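# Pour a ball from its gutter into a roofed box

## Task

Get the ball out of the gutter it starts in and into the box that belongs to the same arm. The box has a roof and one open side. The task fails if the box is moved, raised, rotated or tilted by more than a small amount, or if the ball drops noticeably below table-top height while no robot holds it. Pouring the ball from the gutter into the box is allowed. The gutter only keeps the ball while its open end is the raised end; if its handle is held vertical, the ball rolls out. At the end the gripper must be open and the arm moved away, and the ball must stay in the box without any robot holding it there. Nothing may be knocked or placed outside the work area.

## Robot and tools

Setup: three identical i2rt Big YAM arms, named arm1, arm2 and arm3. Each has six revolute joints, a two-finger gripper and a wrist camera. The feet are fixed in the shared scene frame, given as x, y, z in metres and heading in degrees counter-clockwise from +x: arm1 at (-1.71, +0.22, +0.94) heading -15; arm2 at (0.00, +0.13, +0.85) heading -89; arm3 at (+1.71, +0.39, +0.86) heading -166. The hand can reach roughly 1.0 m from the joint-1 axis. Fixed room cameras: cam_end_1, cam_end_2, cam_gap_1, cam_gap_2, cam_side, cam_top. Each arm's wrist camera is armN_cam_wrist. With joints 1 and 6 at zero and the hand level and pointing forward, the wrist camera sits above the hand and looks toward the fingertips.

Frames: the scene frame has its origin on the floor with +z up. "hand" is the point midway between the fingertips. The hand's z axis runs along the fingers, and the fingers close along its y axis. Camera calibration (K, distortion, T_world_to_cam) is in OpenCV convention. Each camera may be off by a few degrees or millimetres. Wrist-camera poses come from the reported joint angles, so they carry extra error.

execute_actions(actions, cameras): actions is a list holding either one action or nothing. An empty list only returns the state and images. An action is one object keyed by arm name ("arm1", "arm2", "arm3"). Each arm you name gets {"joints": {...}}, a set of absolute joint targets, not offsets. Every joint is optional:
- joint1_rad, -2.879 to 2.879: rotation about the foot. Positive is counter-clockwise seen from above. At 0 the arm extends along its heading.
- joint2_rad, 0 to 3.141: shoulder. At 0 the upper arm points back, about level. Raising the value lifts it up and then forward.
- joint3_rad, 0 to 3.019: elbow. At 0 it is fully folded; larger values open it.
- joint4_rad, -1.692 to 1.57: hand pitch. Positive tilts the fingers up.
- joint5_rad, -1.57 to 1.57: side swing of the hand. Positive is toward the arm's right.
- joint6_rad, -2.094 to 2.094: hand roll. Positive is clockwise seen from behind the hand.
- gripper_m, 0 to 0.093: fingertip gap in metres.

All arms in one action start moving together and may finish at different moments. Joints run at different speeds, so the hand can sweep a wide arc between postures. An unknown key or an out-of-range number rejects the whole call, and nothing moves. The cameras argument lists the camera names whose images to return. Omitting it, null or ["all"] returns every camera; [] returns none. The "pictures" line gives the order of the images.

wait(seconds): 0 to 10 s. It commands nothing new and returns the state and images. zoom_image(camera, region): returns an enlarged crop of that camera's latest full image. region is [x0, y0, x1, y1] in pixels, with the origin at the top left, and can be at most 504 by 504. read_manual(section): only "licences"; it moves nothing. finished_scene(scene): ends the current scene, given by its number (1 to 2), after the last command has been held. It cannot be undone, and it reports whether the goal was met.

Reading results: joint_positions are the measured angles. joint_status tells how each commanded motion of the last accepted action ended. Done tolerances are about ±0.045, 0.14, 0.09, 0.055, 0.03, 0.035 rad for joints 1 to 6, and ±0.003 m for the gripper.
- "off_target": the joint stopped short and may still be pushing.
- "contact_stop": the joint gave up its target and holds where it is.
- "time_out": the joint could not finish. It may keep a target at most 0.375, 0.375, 0.113, 0.225, 0.075, 0.3 rad away from where it stands and keep pushing; on_its_own names such joints. To relieve the push, command the reported position.
- "joint command not followed" (with a "cause:" line) or "not_followed": the collision guard blocked that arm's joint targets, though its gripper command still runs. Blocked targets may be retried later on their own. Send new targets that pass.
- on_its_own lists what this call did not command; "held at" is the target being held, not the actual position.
- Joint torques are noisy, offset raw drive outputs.

If an arm or joint is left out of an action, it may still be driving toward an earlier target. A target very close to the current angle may produce no motion.

Cautions: the arms do not stop on contact and can press hard. Sustained pushing or holding a load heats motors. From 85 °C a MOTOR HOT warning appears. At 100 °C the arm goes limp and falls, which is reported as OVER-TEMPERATURE FAULT with "limit_stop_at_motor_heat"; afterwards, resend the targets. After any reported stop, later movement calls in the same reply are skipped. Two arms pressing hard on each other ends the run. The collision guard can act too late and ignores fingers, gripper housings and wrist cameras. The robots keep the last command while you think, and loose objects may get an occasional nudge.

Avoid dropping or flinging the ball, slamming into things, moving the box, and pushing anything out of the work area. Tip the gutter so the ball rolls out through its open end into the box's open side. Then open the gripper and pull the arm clear. Shorter total robot motion is better.

Each tool is called after "Request:" by a JSON object that holds its "name" and its "arguments", one argument or row to a line.

## Session

I'll start by looking at the scene.

Request:
{"name": "execute_actions", "arguments": {
  "actions": []
}}

Scene clock: 0.00 s.
Joint torques (N m, as the arm reports them, + toward a larger angle): no reading
arm1.joint_positions: joint1_rad=+0.815 joint2_rad=+0.564 joint3_rad=+1.367 joint4_rad=-1.600 joint5_rad=-0.020 joint6_rad=+0.277 gripper_m=+0.094
arm1.joint_status: not commanded
arm1.hand: x=-1.5688 y=+0.3163 z=+1.4338 quat_wxyz=(-0.343, +0.131, -0.916, -0.161) (m; scene frame)
arm2.joint_positions: joint1_rad=+0.115 joint2_rad=+0.326 joint3_rad=+1.581 joint4_rad=-1.629 joint5_rad=+0.033 joint6_rad=-0.012 gripper_m=+0.095
arm2.joint_status: not commanded
arm2.hand: x=-0.0034 y=+0.1011 z=+1.4422 quat_wxyz=(-0.414, -0.548, -0.618, +0.383) (m; scene frame)
arm3.joint_positions: joint1_rad=+0.284 joint2_rad=+0.615 joint3_rad=+1.367 joint4_rad=-1.465 joint5_rad=-0.033 joint6_rad=-0.523 gripper_m=+0.095
arm3.joint_status: not commanded
arm3.hand: x=+1.5293 y=+0.2759 z=+1.3633 quat_wxyz=(-0.017, -0.784, -0.461, +0.415) (m; scene frame)
pictures: arm1_cam_wrist, arm2_cam_wrist, arm3_cam_wrist, cam_end_1, cam_end_2, cam_gap_1, cam_gap_2, cam_side, cam_top
Images, in order (width x height): arm1_cam_wrist 672x504, arm2_cam_wrist 672x504, arm3_cam_wrist 672x504, cam_end_1 672x504, cam_end_2 672x504, cam_gap_1 672x504, cam_gap_2 672x504, cam_side 672x504, cam_top 672x504.

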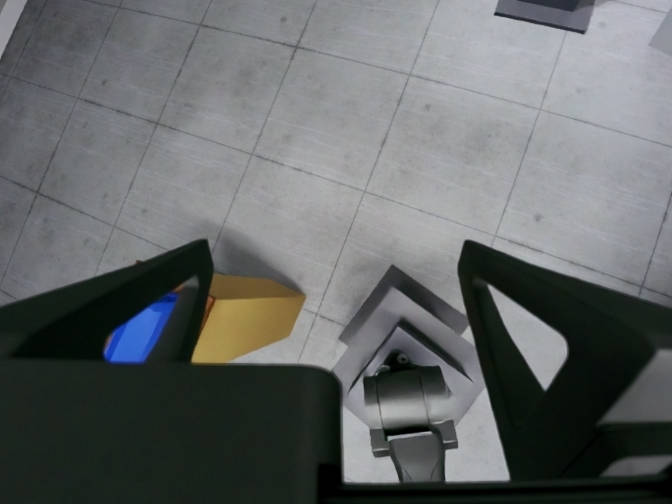

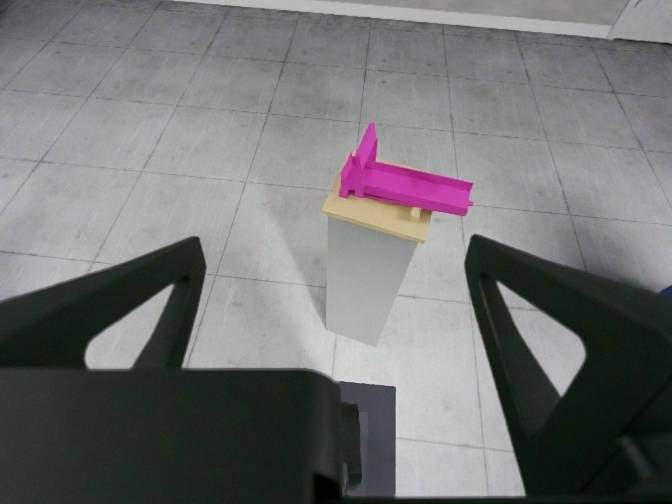

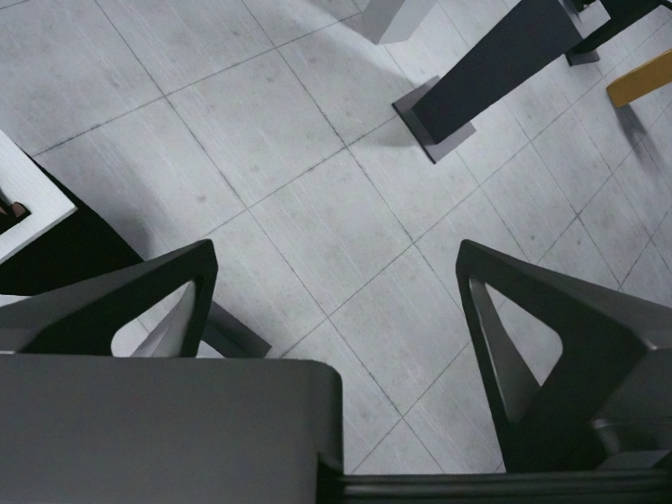

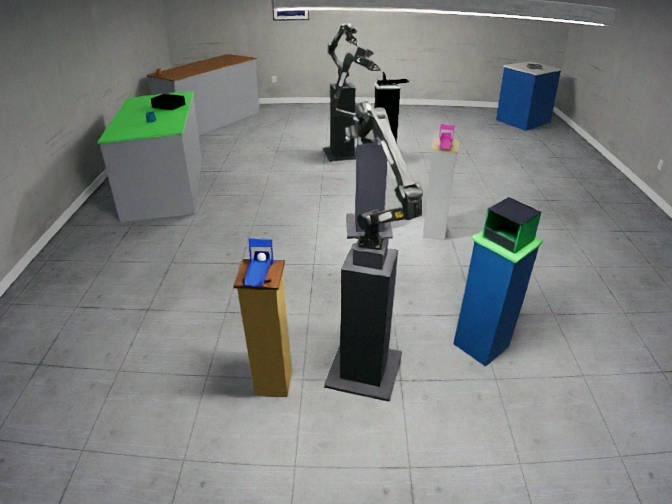

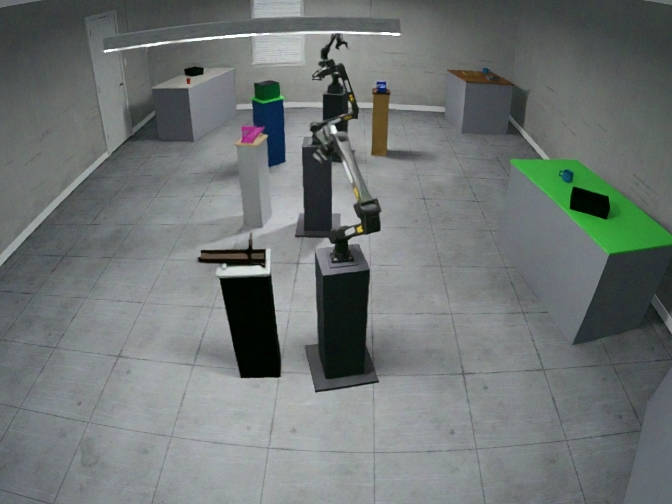

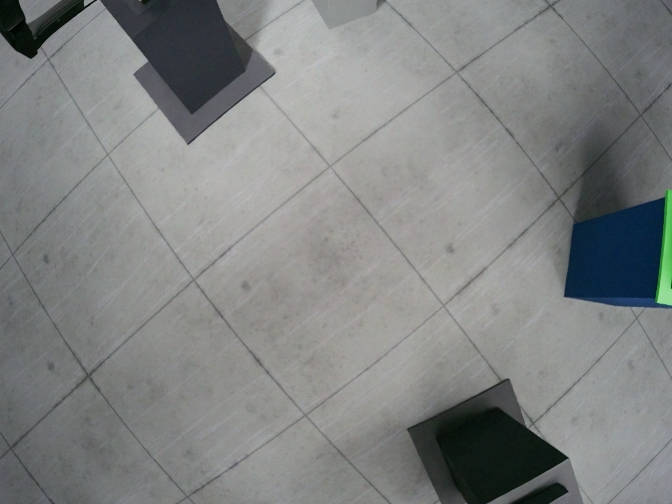

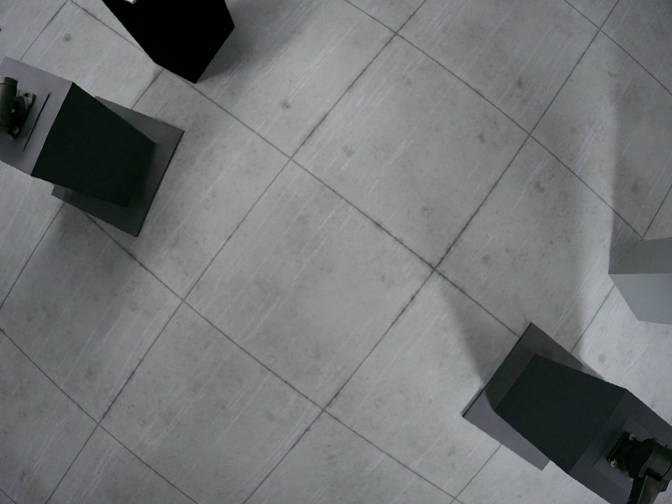

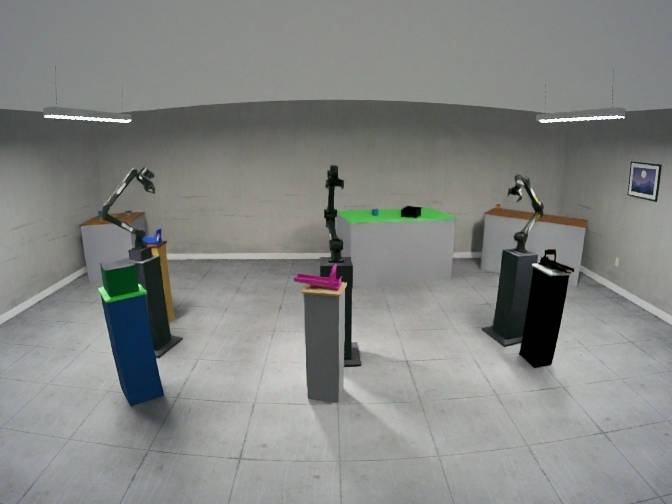

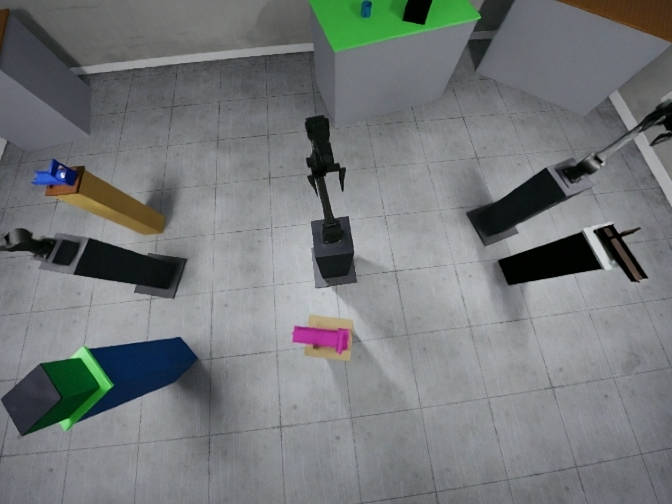

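Request:
{"name": "zoom_image", "arguments": {
  "camera": "cam_end_1",
  "region": [200, 200, 340, 320]
}}

Request:
{"name": "zoom_image", "arguments": {
  "camera": "cam_end_1",
  "region": [440, 170, 580, 290]
}}

Request:
{"name": "zoom_image", "arguments": {
  "camera": "cam_top",
  "region": [0, 130, 200, 300]
}}

Request:
{"name": "zoom_image", "arguments": {
  "camera": "cam_top",
  "region": [0, 300, 220, 460]
}}

Request:
{"name": "zoom_image", "arguments": {
  "camera": "cam_side",
  "region": [70, 150, 210, 320]
}}

Request:
{"name": "zoom_image", "arguments": {
  "camera": "arm2_cam_wrist",
  "region": [300, 100, 500, 260]
}}

Region (200, 200, 340, 320) of cam_end_1's 672x504 image, scaled by 3.600, with more detail than that image has; it fills the top 432 rows of this view, and the rest is white.

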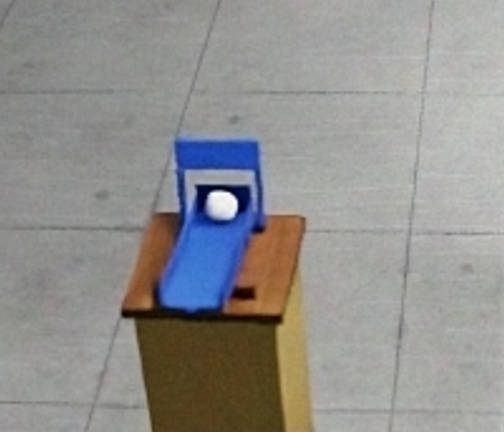

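Region (440, 170, 580, 290) of cam_end_1's 672x504 image, scaled by 3.600, with more detail than that image has; it fills the top 432 rows of this view, and the rest is white.

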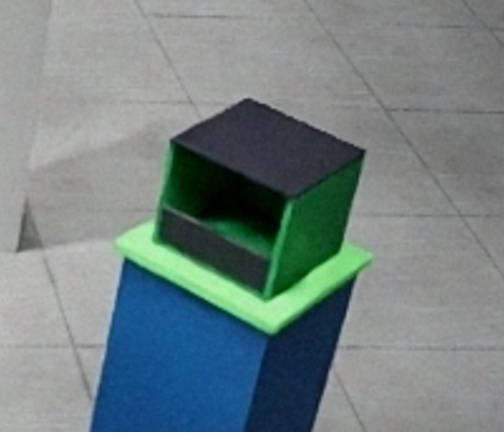

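Region (0, 130, 200, 300) of cam_top's 672x504 image, scaled by 2.520, with more detail than that image has; it fills the top 428 rows of this view, and the rest is white.

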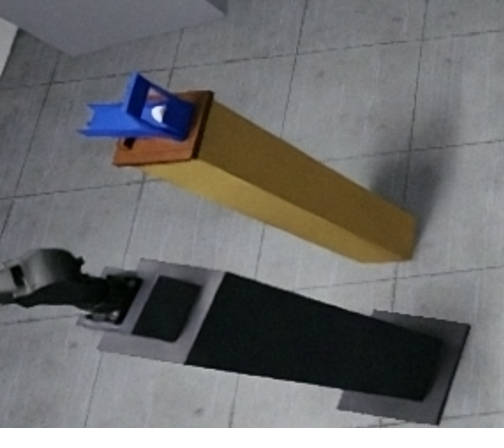

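Region (0, 300, 220, 460) of cam_top's 672x504 image, scaled by 2.291, with more detail than that image has; it fills the top 367 rows of this view, and the rest is white.

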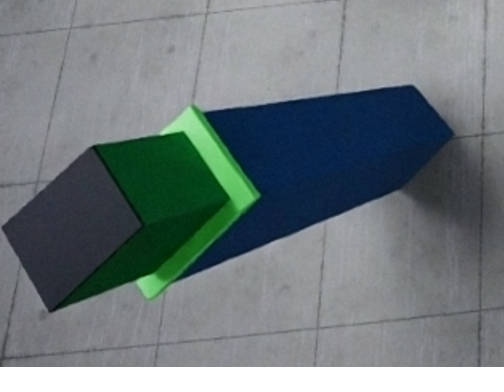

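Region (70, 150, 210, 320) of cam_side's 672x504 image, scaled by 2.965, with more detail than that image has; it fills the left 415 columns of this view, and the rest is white.

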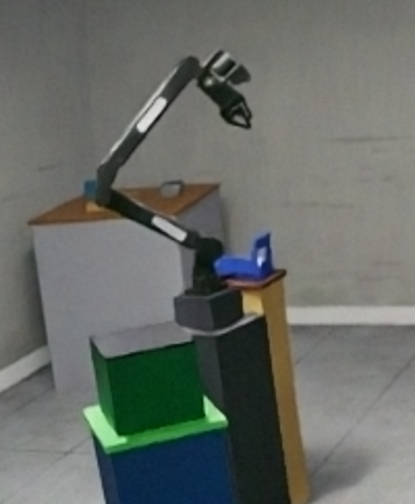

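Region (300, 100, 500, 260) of arm2_cam_wrist's 672x504 image, scaled by 2.520, with more detail than that image has; it fills the top 403 rows of this view, and the rest is white.

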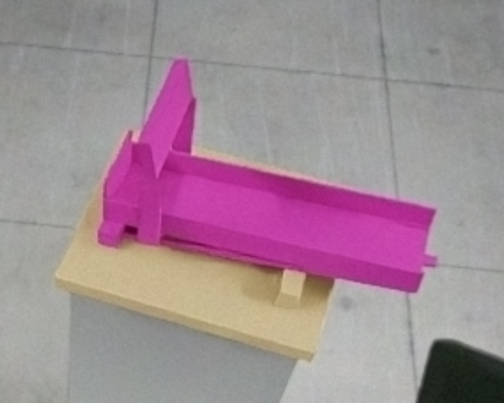

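Request:
{"name": "execute_actions", "arguments": {
  "actions": [
    {"arm1": {"joints": {"joint1_rad": 1.937, "joint2_rad": 1.876, "joint3_rad": 1.653, "joint4_rad": -1.348, "joint5_rad": 0.0, "joint6_rad": 0.0, "gripper_m": 0.09}}}
  ],
  "cameras": ["arm1_cam_wrist", "cam_end_1", "cam_top", "cam_side"]
}}

Scene clock: 121.87 s.
Joint torques (N m, as the arm reports them, + toward a larger angle): arm1=[  0.42 -16.67   8.95   0.32   0.08  -0.02] | arm2=[ 0.68 10.1   4.52  2.58  0.07 -0.03] | arm3=[-0.25  2.19  9.77  1.99  0.05  0.1 ]
arm1.joint_positions: joint1_rad=+1.942 joint2_rad=+1.863 joint3_rad=+1.654 joint4_rad=-1.352 joint5_rad=+0.000 joint6_rad=+0.008 gripper_m=+0.090
arm1.joint_status: all done
arm1.hand: x=-1.7774 y=+0.7907 z=+1.0929 quat_wxyz=(-0.005, +0.742, -0.670, -0.003) (m; scene frame)
arm2.joint_positions: joint1_rad=+0.115 joint2_rad=+0.326 joint3_rad=+1.581 joint4_rad=-1.629 joint5_rad=+0.033 joint6_rad=-0.012 gripper_m=+0.095
arm2.joint_status: not commanded
arm2.hand: x=-0.0034 y=+0.1011 z=+1.4422 quat_wxyz=(-0.414, -0.548, -0.618, +0.383) (m; scene frame)
arm3.joint_positions: joint1_rad=+0.284 joint2_rad=+0.615 joint3_rad=+1.367 joint4_rad=-1.465 joint5_rad=-0.033 joint6_rad=-0.523 gripper_m=+0.095
arm3.joint_status: not commanded
arm3.hand: x=+1.5293 y=+0.2759 z=+1.3633 quat_wxyz=(-0.017, -0.784, -0.461, +0.415) (m; scene frame)
pictures: arm1_cam_wrist, cam_end_1, cam_side, cam_top
camera_calibration (this result's frames):
arm1_cam_wrist: T_world_to_cam=[[0.994132, 0.108176, 0.000584721, 1.68104], [0.0876386, -0.80854, 0.581878, 0.162188], [0.063418, -0.578412, -0.813276, 1.58178], [0, 0, 0, 1]] pos_world=[-1.7857, 0.864207, 1.19106]
Images, in order (width x height): arm1_cam_wrist 672x504, cam_end_1 672x504, cam_side 672x504, cam_top 672x504.

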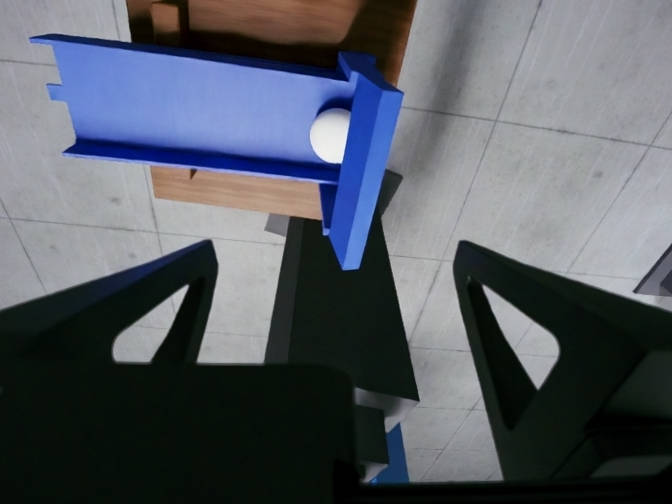

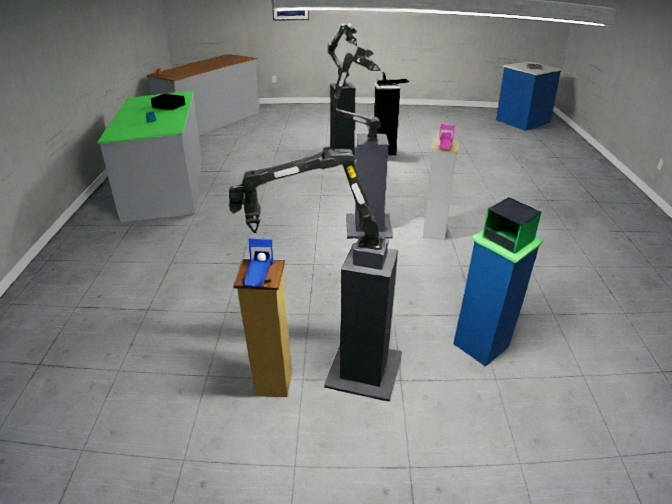

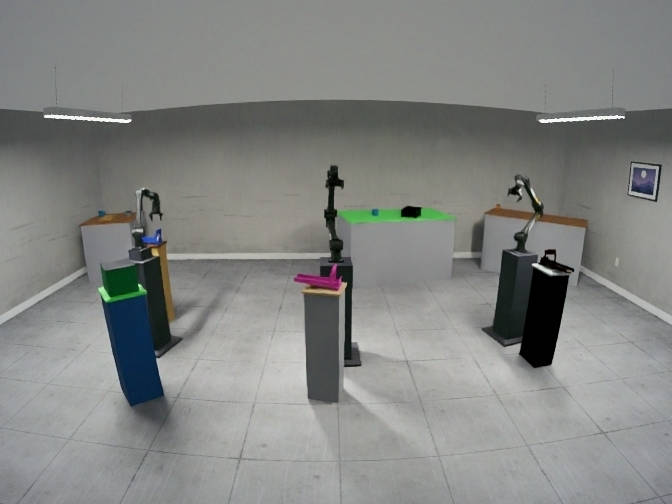

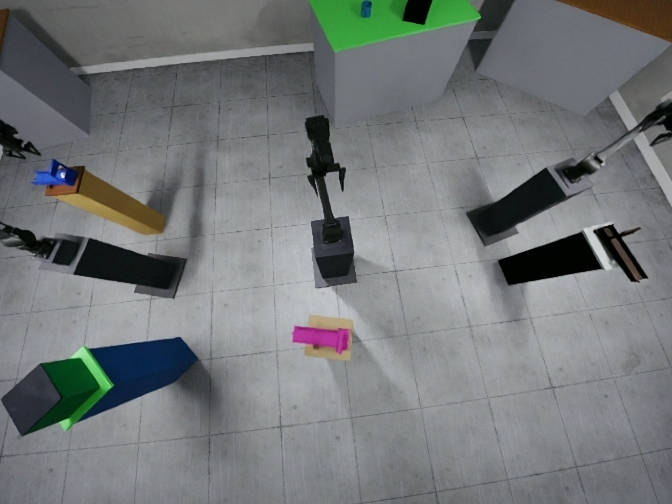

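Request:
{"name": "zoom_image", "arguments": {
  "camera": "cam_side",
  "region": [120, 180, 190, 260]
}}

Request:
{"name": "zoom_image", "arguments": {
  "camera": "arm1_cam_wrist",
  "region": [250, 30, 450, 290]
}}

Request:
{"name": "zoom_image", "arguments": {
  "camera": "cam_side",
  "region": [280, 250, 360, 310]
}}

Region (120, 180, 190, 260) of cam_side's 672x504 image, scaled by 6.300, with more detail than that image has; it fills the left 441 columns of this view, and the rest is white.

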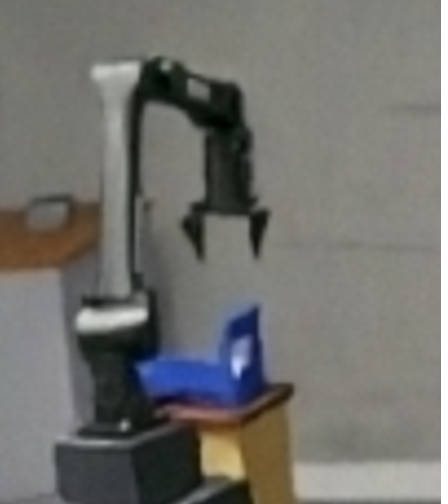

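Region (250, 30, 450, 290) of arm1_cam_wrist's 672x504 image, scaled by 1.938, with more detail than that image has; it fills the left 388 columns of this view, and the rest is white.

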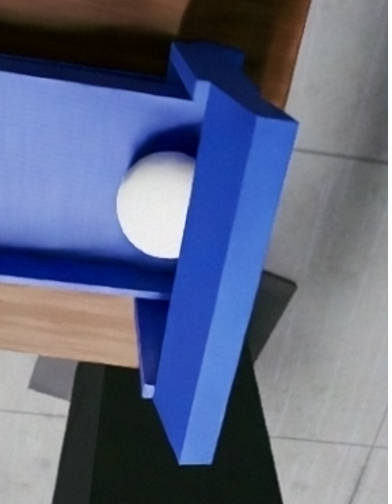

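Region (280, 250, 360, 310) of cam_side's 672x504 image, scaled by 6.300, with more detail than that image has; it fills the top 378 rows of this view, and the rest is white.

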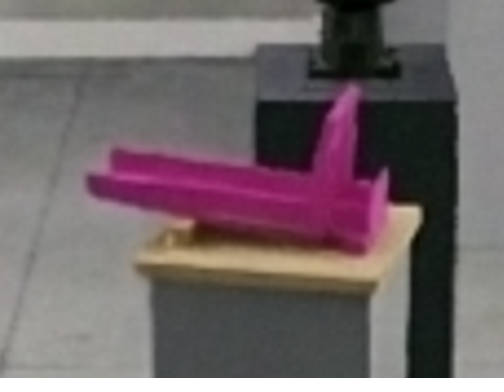

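Request:
{"name": "zoom_image", "arguments": {
  "camera": "cam_end_1",
  "region": [215, 170, 315, 300]
}}

Region (215, 170, 315, 300) of cam_end_1's 672x504 image, scaled by 3.877, with more detail than that image has; it fills the left 388 columns of this view, and the rest is white.

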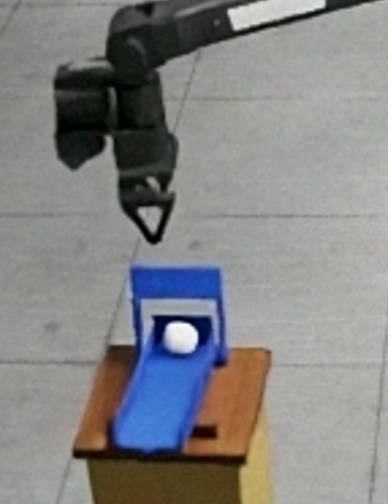

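Request:
{"name": "execute_actions", "arguments": {
  "actions": [
    {"arm1": {"joints": {"joint1_rad": 1.832, "joint2_rad": 1.845, "joint3_rad": 1.466, "joint4_rad": -1.1765, "joint5_rad": -0.261, "joint6_rad": 0.06, "gripper_m": 0.09}}}
  ],
  "cameras": ["arm1_cam_wrist", "cam_end_1", "cam_side"]
}}

Scene clock: 231.97 s.
Joint torques (N m, as the arm reports them, + toward a larger angle): arm1=[  1.08 -16.41   7.94   0.97  -0.21   0.12] | arm2=[ 0.73 10.57  4.51  2.48  0.09 -0.02] | arm3=[-0.54  2.36  9.79  2.03  0.02  0.13]
arm1.joint_positions: joint1_rad=+1.823 joint2_rad=+1.839 joint3_rad=+1.476 joint4_rad=-1.194 joint5_rad=-0.258 joint6_rad=+0.050 gripper_m=+0.090
arm1.joint_status: all done
arm1.hand: x=-1.7534 y=+0.7705 z=+1.0462 quat_wxyz=(+0.086, +0.681, -0.721, -0.093) (m; scene frame)
arm2.joint_positions: joint1_rad=+0.115 joint2_rad=+0.326 joint3_rad=+1.581 joint4_rad=-1.629 joint5_rad=+0.033 joint6_rad=-0.012 gripper_m=+0.095
arm2.joint_status: not commanded
arm2.hand: x=-0.0034 y=+0.1011 z=+1.4422 quat_wxyz=(-0.414, -0.548, -0.618, +0.383) (m; scene frame)
arm3.joint_positions: joint1_rad=+0.284 joint2_rad=+0.615 joint3_rad=+1.367 joint4_rad=-1.465 joint5_rad=-0.033 joint6_rad=-0.523 gripper_m=+0.095
arm3.joint_status: not commanded
arm3.hand: x=+1.5293 y=+0.2759 z=+1.3633 quat_wxyz=(-0.017, -0.784, -0.461, +0.415) (m; scene frame)
pictures: arm1_cam_wrist, cam_end_1, cam_side
camera_calibration (this result's frames):
arm1_cam_wrist: T_world_to_cam=[[0.965696, -0.0491137, -0.254989, 1.99807], [0.108465, -0.815898, 0.567931, 0.227687], [-0.235938, -0.576106, -0.782583, 0.971766], [0, 0, 0, 1]] pos_world=[-1.72494, 0.843741, 1.14066]
Images, in order (width x height): arm1_cam_wrist 672x504, cam_end_1 672x504, cam_side 672x504.

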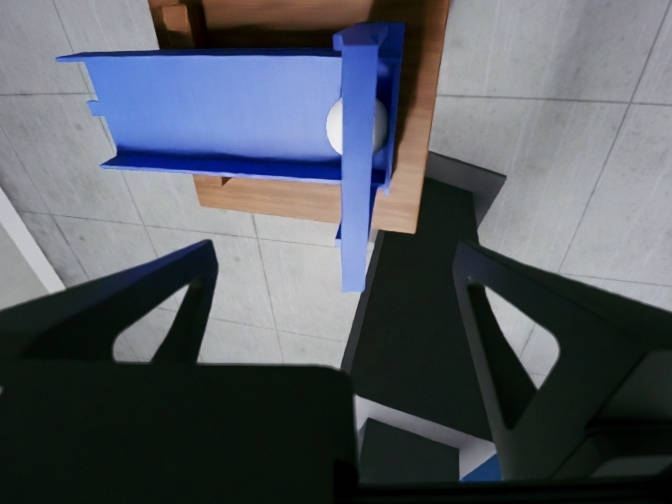

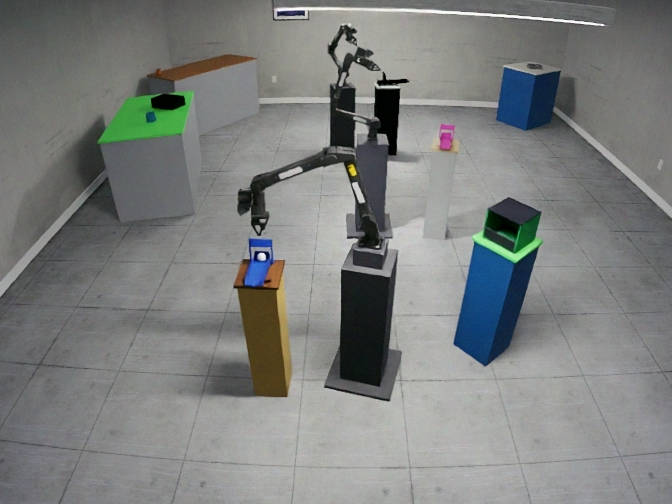

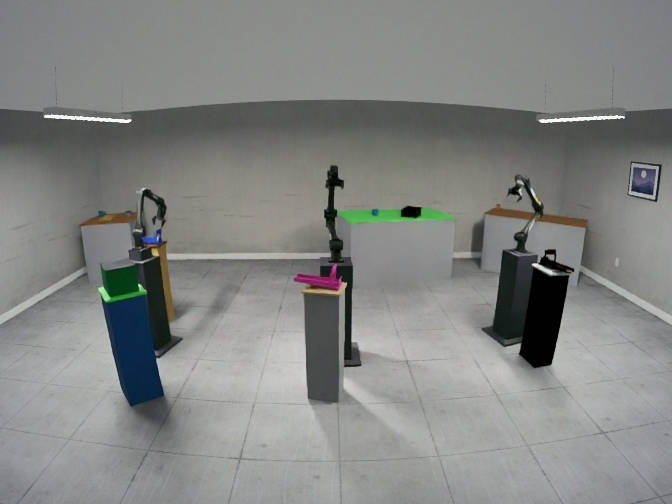

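Request:
{"name": "execute_actions", "arguments": {
  "actions": [
    {"arm1": {"joints": {"joint1_rad": 1.84, "joint2_rad": 1.9255, "joint3_rad": 1.385, "joint4_rad": -1.015, "joint5_rad": -0.261, "joint6_rad": 0.055, "gripper_m": 0.09}}}
  ],
  "cameras": ["arm1_cam_wrist", "cam_end_1", "cam_side"]
}}

Scene clock: 244.13 s.
Joint torques (N m, as the arm reports them, + toward a larger angle): arm1=[  1.34 -16.79   7.4    0.86  -0.19   0.07] | arm2=[ 0.62 10.18  4.51  2.57  0.04 -0.04] | arm3=[-0.33  2.    9.78  2.14  0.03  0.1 ]
arm1.joint_positions: joint1_rad=+1.830 joint2_rad=+1.922 joint3_rad=+1.393 joint4_rad=-1.032 joint5_rad=-0.258 joint6_rad=+0.051 gripper_m=+0.090
arm1.joint_status: all done
arm1.hand: x=-1.7570 y=+0.7702 z=+0.9740 quat_wxyz=(+0.088, +0.683, -0.719, -0.092) (m; scene frame)
arm2.joint_positions: joint1_rad=+0.115 joint2_rad=+0.326 joint3_rad=+1.581 joint4_rad=-1.629 joint5_rad=+0.033 joint6_rad=-0.012 gripper_m=+0.095
arm2.joint_status: not commanded
arm2.hand: x=-0.0034 y=+0.1011 z=+1.4422 quat_wxyz=(-0.414, -0.548, -0.618, +0.383) (m; scene frame)
arm3.joint_positions: joint1_rad=+0.284 joint2_rad=+0.615 joint3_rad=+1.367 joint4_rad=-1.465 joint5_rad=-0.033 joint6_rad=-0.523 gripper_m=+0.095
arm3.joint_status: not commanded
arm3.hand: x=+1.5293 y=+0.2759 z=+1.3633 quat_wxyz=(-0.017, -0.784, -0.461, +0.415) (m; scene frame)
pictures: arm1_cam_wrist, cam_end_1, cam_side
camera_calibration (this result's frames):
arm1_cam_wrist: T_world_to_cam=[[0.965895, -0.0439461, -0.255178, 1.97967], [0.113979, -0.812721, 0.571397, 0.272702], [-0.232499, -0.580994, -0.779994, 0.921495], [0, 0, 0, 1]] pos_world=[-1.72899, 0.844012, 1.06811]
Images, in order (width x height): arm1_cam_wrist 672x504, cam_end_1 672x504, cam_side 672x504.

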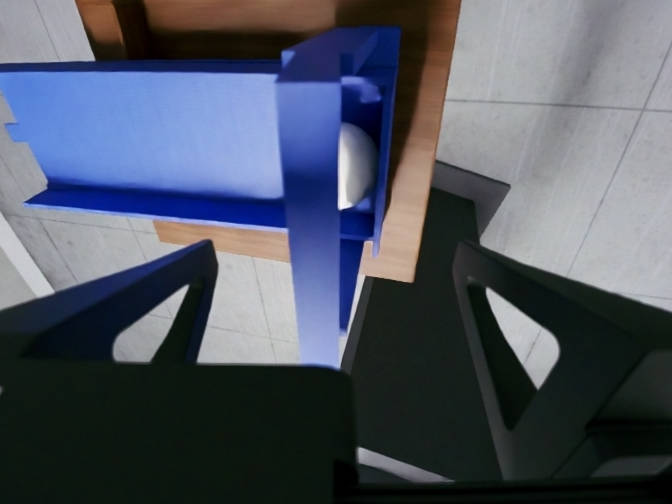

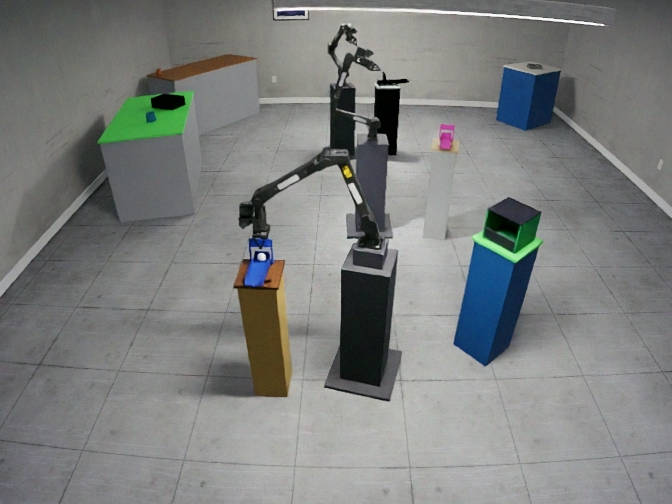

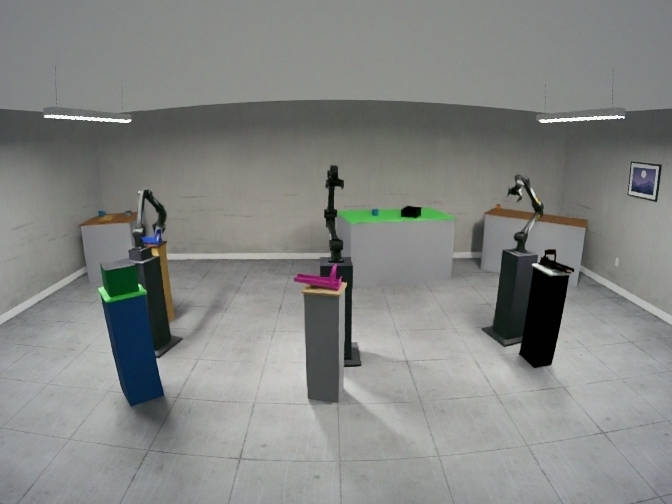

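Request:
{"name": "execute_actions", "arguments": {
  "actions": [
    {"arm1": {"joints": {"gripper_m": 0.0}}}
  ],
  "cameras": ["arm1_cam_wrist", "cam_end_1", "cam_side"]
}}

Scene clock: 251.00 s.
Joint torques (N m, as the arm reports them, + toward a larger angle): arm1=[  1.15 -16.82   7.42   0.86  -0.18   0.07] | arm2=[ 0.75 10.29  4.42  2.6   0.08 -0.03] | arm3=[-0.43  1.87  9.86  2.01  0.05  0.13]
arm1.joint_positions: joint1_rad=+1.831 joint2_rad=+1.922 joint3_rad=+1.393 joint4_rad=-1.030 joint5_rad=-0.259 joint6_rad=+0.051 gripper_m=+0.011
arm1.joint_status: gripper_m off_target (ended at +0.011, target +0.000)
arm1.hand: x=-1.7579 y=+0.7704 z=+0.9742 quat_wxyz=(+0.088, +0.683, -0.719, -0.092) (m; scene frame)
arm2.joint_positions: joint1_rad=+0.115 joint2_rad=+0.326 joint3_rad=+1.581 joint4_rad=-1.629 joint5_rad=+0.033 joint6_rad=-0.012 gripper_m=+0.095
arm2.joint_status: not commanded
arm2.hand: x=-0.0034 y=+0.1011 z=+1.4422 quat_wxyz=(-0.414, -0.548, -0.618, +0.383) (m; scene frame)
arm3.joint_positions: joint1_rad=+0.284 joint2_rad=+0.615 joint3_rad=+1.367 joint4_rad=-1.465 joint5_rad=-0.033 joint6_rad=-0.523 gripper_m=+0.095
arm3.joint_status: not commanded
arm3.hand: x=+1.5293 y=+0.2759 z=+1.3633 quat_wxyz=(-0.017, -0.784, -0.461, +0.415) (m; scene frame)
pictures: arm1_cam_wrist, cam_end_1, cam_side
camera_calibration (this result's frames):
arm1_cam_wrist: T_world_to_cam=[[0.965848, -0.0424557, -0.255607, 1.97979], [0.115145, -0.813401, 0.570194, 0.276626], [-0.232119, -0.580153, -0.780733, 0.922339], [0, 0, 0, 1]] pos_world=[-1.72994, 0.844159, 1.06842]
Images, in order (width x height): arm1_cam_wrist 672x504, cam_end_1 672x504, cam_side 672x504.

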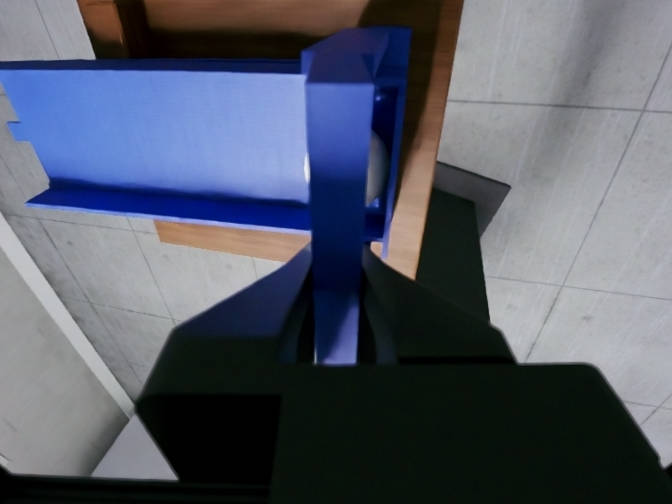

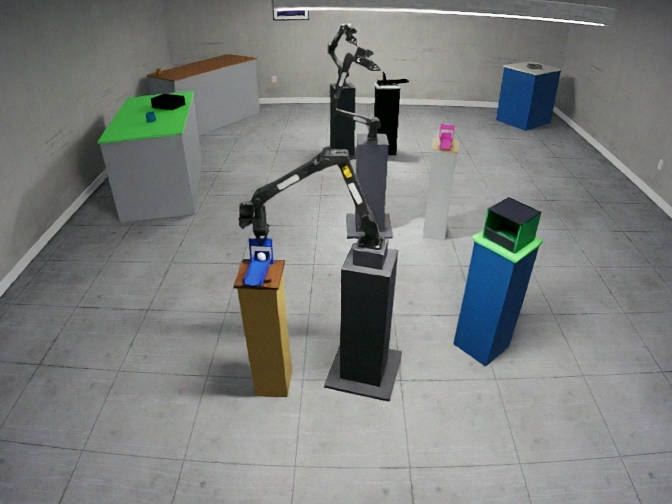

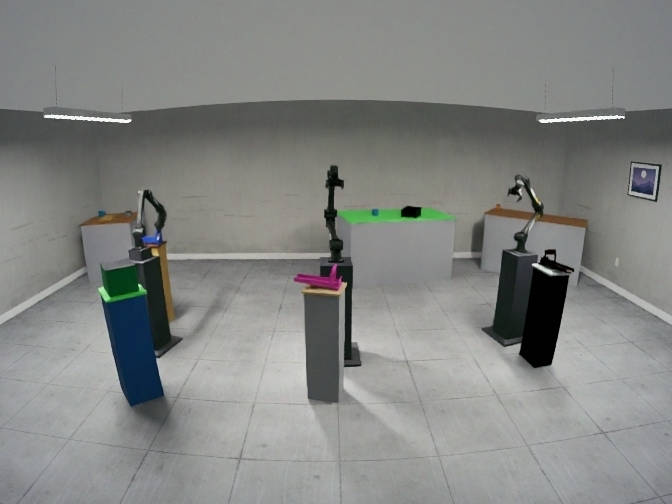

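Request:
{"name": "zoom_image", "arguments": {
  "camera": "cam_end_1",
  "region": [310, 190, 430, 300]
}}

Request:
{"name": "zoom_image", "arguments": {
  "camera": "cam_side",
  "region": [85, 235, 185, 315]
}}

Region (310, 190, 430, 300) of cam_end_1's 672x504 image, scaled by 4.200, with more detail than that image has; it fills the top 462 rows of this view, and the rest is white.

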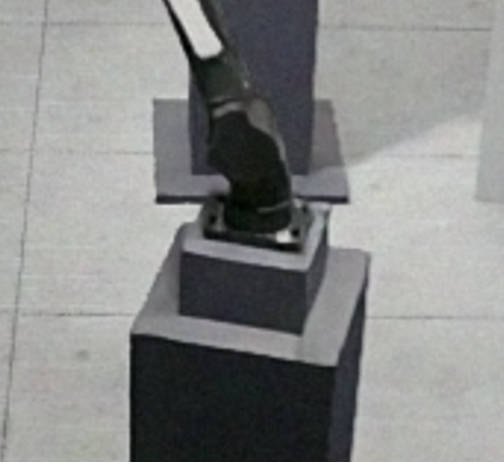

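Region (85, 235, 185, 315) of cam_side's 672x504 image, scaled by 5.040, with more detail than that image has; it fills the top 403 rows of this view, and the rest is white.

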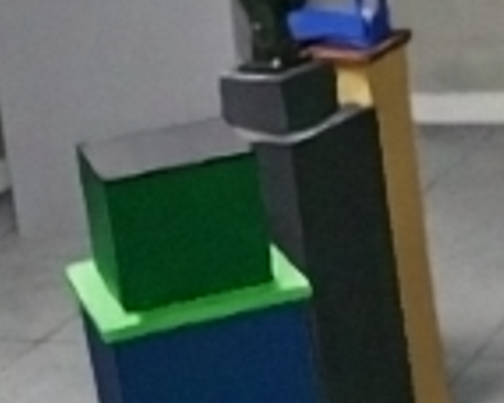

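Request:
{"name": "execute_actions", "arguments": {
  "actions": [
    {"arm1": {"joints": {"joint1_rad": 1.83, "joint2_rad": 1.647, "joint3_rad": 1.6, "joint4_rad": -1.524, "joint5_rad": -0.44, "joint6_rad": 0.05, "gripper_m": 0.0}}}
  ],
  "cameras": ["arm1_cam_wrist", "cam_end_1", "cam_side"]
}}

Scene clock: 370.83 s.
Joint torques (N m, as the arm reports them, + toward a larger angle): arm1=[  0.51 -15.06  11.01  -0.55  -0.39   0.  ] | arm2=[ 0.63 10.21  4.6   2.54  0.07 -0.04] | arm3=[-0.65  1.69  9.74  2.05  0.01  0.11]
arm1.joint_positions: joint1_rad=+1.831 joint2_rad=+1.650 joint3_rad=+1.579 joint4_rad=-1.508 joint5_rad=-0.435 joint6_rad=+0.051 gripper_m=+0.011
arm1.joint_status: gripper_m off_target (ended at +0.011, target +0.000); the others done
arm1.hand: x=-1.7871 y=+0.7205 z=+1.1899 quat_wxyz=(+0.158, +0.672, -0.709, -0.145) (m; scene frame)
arm2.joint_positions: joint1_rad=+0.115 joint2_rad=+0.326 joint3_rad=+1.581 joint4_rad=-1.629 joint5_rad=+0.033 joint6_rad=-0.012 gripper_m=+0.095
arm2.joint_status: not commanded
arm2.hand: x=-0.0034 y=+0.1011 z=+1.4422 quat_wxyz=(-0.414, -0.548, -0.618, +0.383) (m; scene frame)
arm3.joint_positions: joint1_rad=+0.284 joint2_rad=+0.615 joint3_rad=+1.367 joint4_rad=-1.465 joint5_rad=-0.033 joint6_rad=-0.523 gripper_m=+0.095
arm3.joint_status: not commanded
arm3.hand: x=+1.5293 y=+0.2759 z=+1.3633 quat_wxyz=(-0.017, -0.784, -0.461, +0.415) (m; scene frame)
pictures: arm1_cam_wrist, cam_end_1, cam_side
camera_calibration (this result's frames):
arm1_cam_wrist: T_world_to_cam=[[0.905995, -0.0487121, -0.420477, 2.15479], [0.215278, -0.802266, 0.556798, 0.303252], [-0.364457, -0.594976, -0.716362, 0.752625], [0, 0, 0, 1]] pos_world=[-1.74321, 0.796047, 1.27634]
Images, in order (width x height): arm1_cam_wrist 672x504, cam_end_1 672x504, cam_side 672x504.

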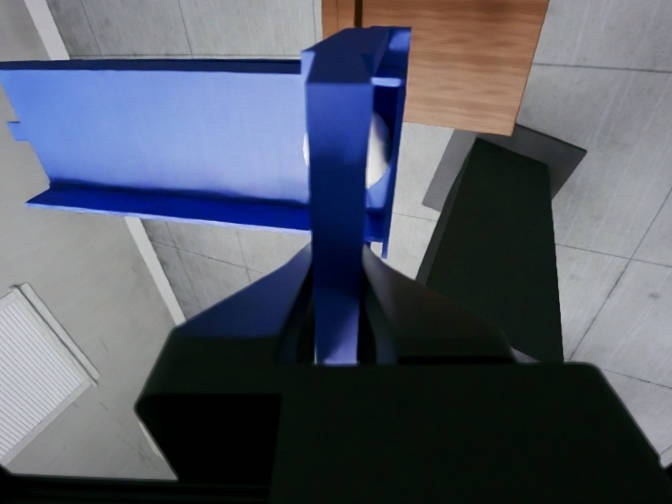

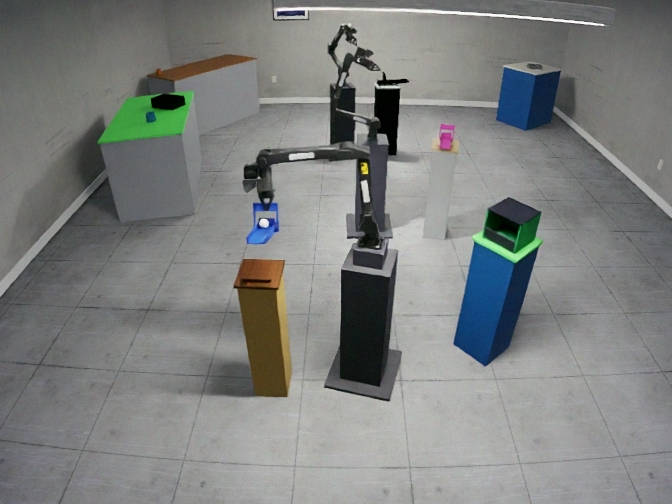

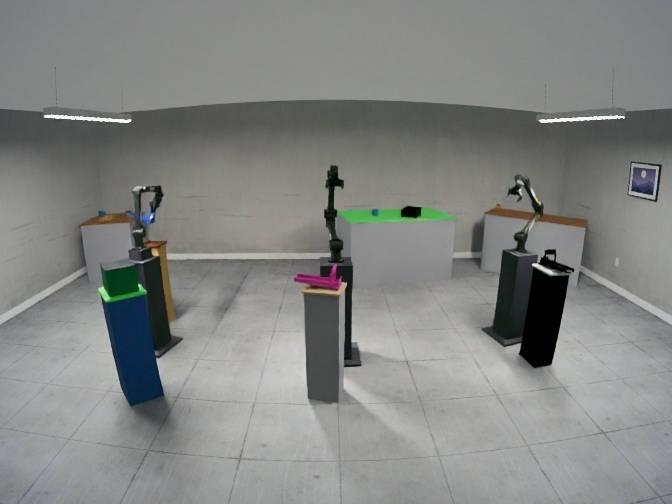

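Request:
{"name": "execute_actions", "arguments": {
  "actions": [
    {"arm1": {"joints": {"joint1_rad": -1.506, "joint2_rad": 1.377, "joint3_rad": 1.309, "joint4_rad": -1.277, "joint5_rad": -0.44, "joint6_rad": 0.711, "gripper_m": 0.0}}}
  ],
  "cameras": ["arm1_cam_wrist", "cam_end_1", "cam_side", "cam_top"]
}}

Scene clock: 377.20 s.
Joint torques (N m, as the arm reports them, + toward a larger angle): arm1=[  0.61 -11.54   8.58   1.04  -0.42   0.06] | arm2=[ 0.85 10.27  4.49  2.58  0.06 -0.04] | arm3=[-0.68  1.86  9.75  2.07  0.04  0.11]
arm1.joint_positions: joint1_rad=-1.510 joint2_rad=+1.382 joint3_rad=+1.322 joint4_rad=-1.288 joint5_rad=-0.433 joint6_rad=+0.706 gripper_m=+0.011
arm1.joint_status: gripper_m off_target (ended at +0.011, target +0.000); the others done
arm1.hand: x=-1.7354 y=-0.2330 z=+1.2114 quat_wxyz=(-0.202, -0.910, -0.338, -0.130) (m; scene frame)
arm2.joint_positions: joint1_rad=+0.115 joint2_rad=+0.326 joint3_rad=+1.581 joint4_rad=-1.629 joint5_rad=+0.033 joint6_rad=-0.012 gripper_m=+0.095
arm2.joint_status: not commanded
arm2.hand: x=-0.0034 y=+0.1011 z=+1.4422 quat_wxyz=(-0.414, -0.548, -0.618, +0.383) (m; scene frame)
arm3.joint_positions: joint1_rad=+0.284 joint2_rad=+0.615 joint3_rad=+1.367 joint4_rad=-1.465 joint5_rad=-0.033 joint6_rad=-0.523 gripper_m=+0.095
arm3.joint_status: not commanded
arm3.hand: x=+1.5293 y=+0.2759 z=+1.3633 quat_wxyz=(-0.017, -0.784, -0.461, +0.415) (m; scene frame)
pictures: arm1_cam_wrist, cam_end_1, cam_side, cam_top
camera_calibration (this result's frames):
arm1_cam_wrist: T_world_to_cam=[[-0.56678, 0.684172, -0.458987, -0.267952], [0.3701, 0.709172, 0.600083, 0.0835327], [0.736061, 0.170244, -0.655157, 2.23349], [0, 0, 0, 1]] pos_world=[-1.82677, -0.256152, 1.29017]
Images, in order (width x height): arm1_cam_wrist 672x504, cam_end_1 672x504, cam_side 672x504, cam_top 672x504.

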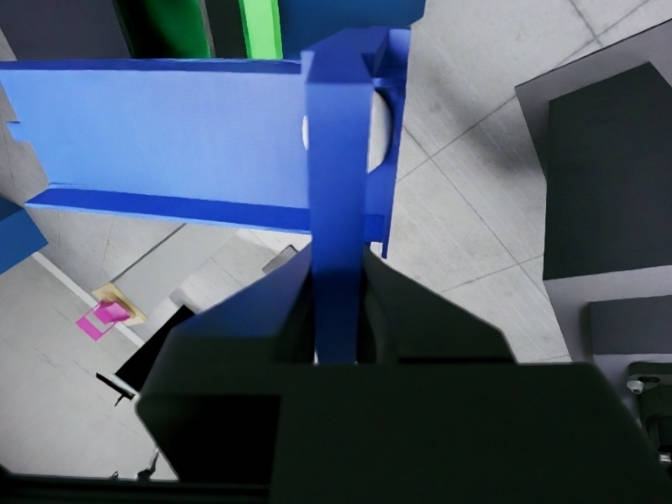

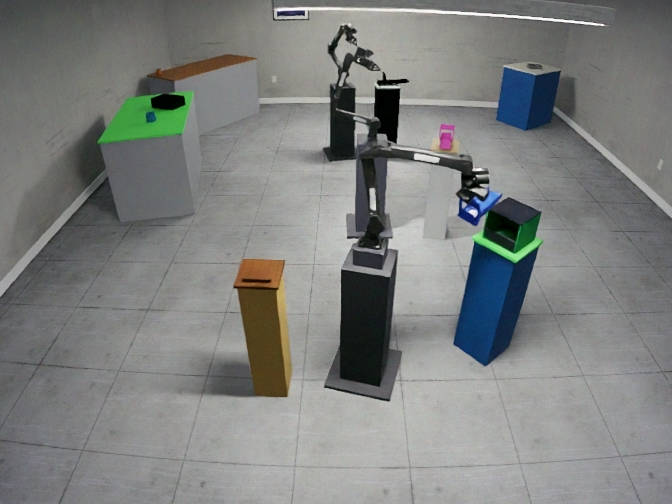

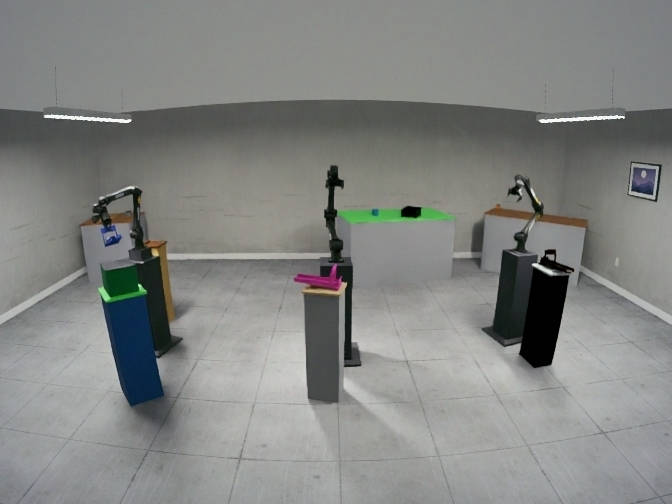

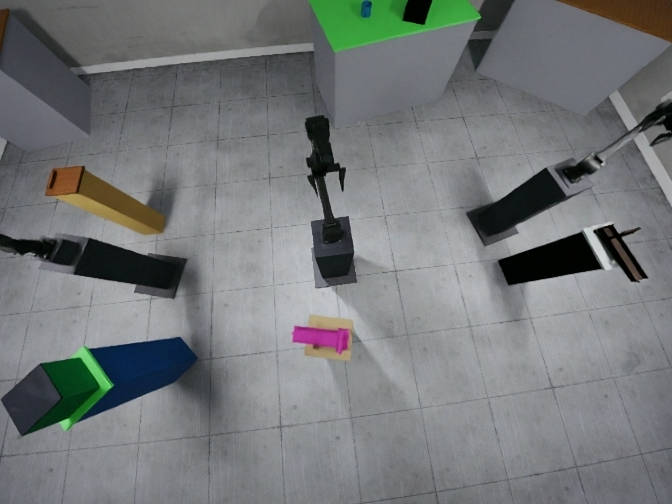

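Request:
{"name": "zoom_image", "arguments": {
  "camera": "arm1_cam_wrist",
  "region": [0, 0, 336, 120]
}}

Request:
{"name": "zoom_image", "arguments": {
  "camera": "cam_end_1",
  "region": [430, 140, 570, 280]
}}

Region (0, 0, 336, 120) of arm1_cam_wrist's 672x504 image, scaled by 1.500, with more detail than that image has; it fills the top 180 rows of this view, and the rest is white.

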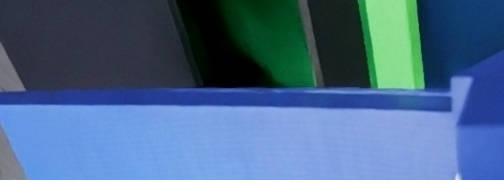

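Region (430, 140, 570, 280) of cam_end_1's 672x504 image, scaled by 3.600, with more detail than that image has.

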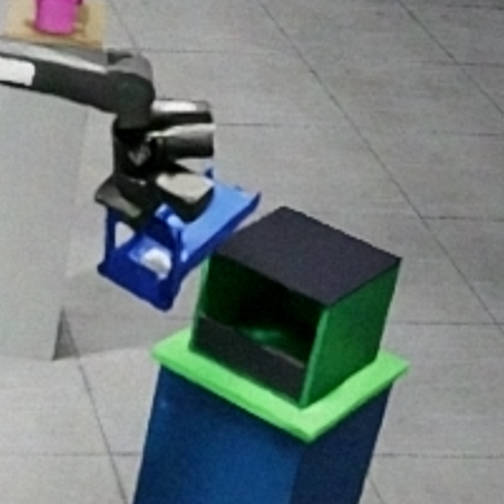

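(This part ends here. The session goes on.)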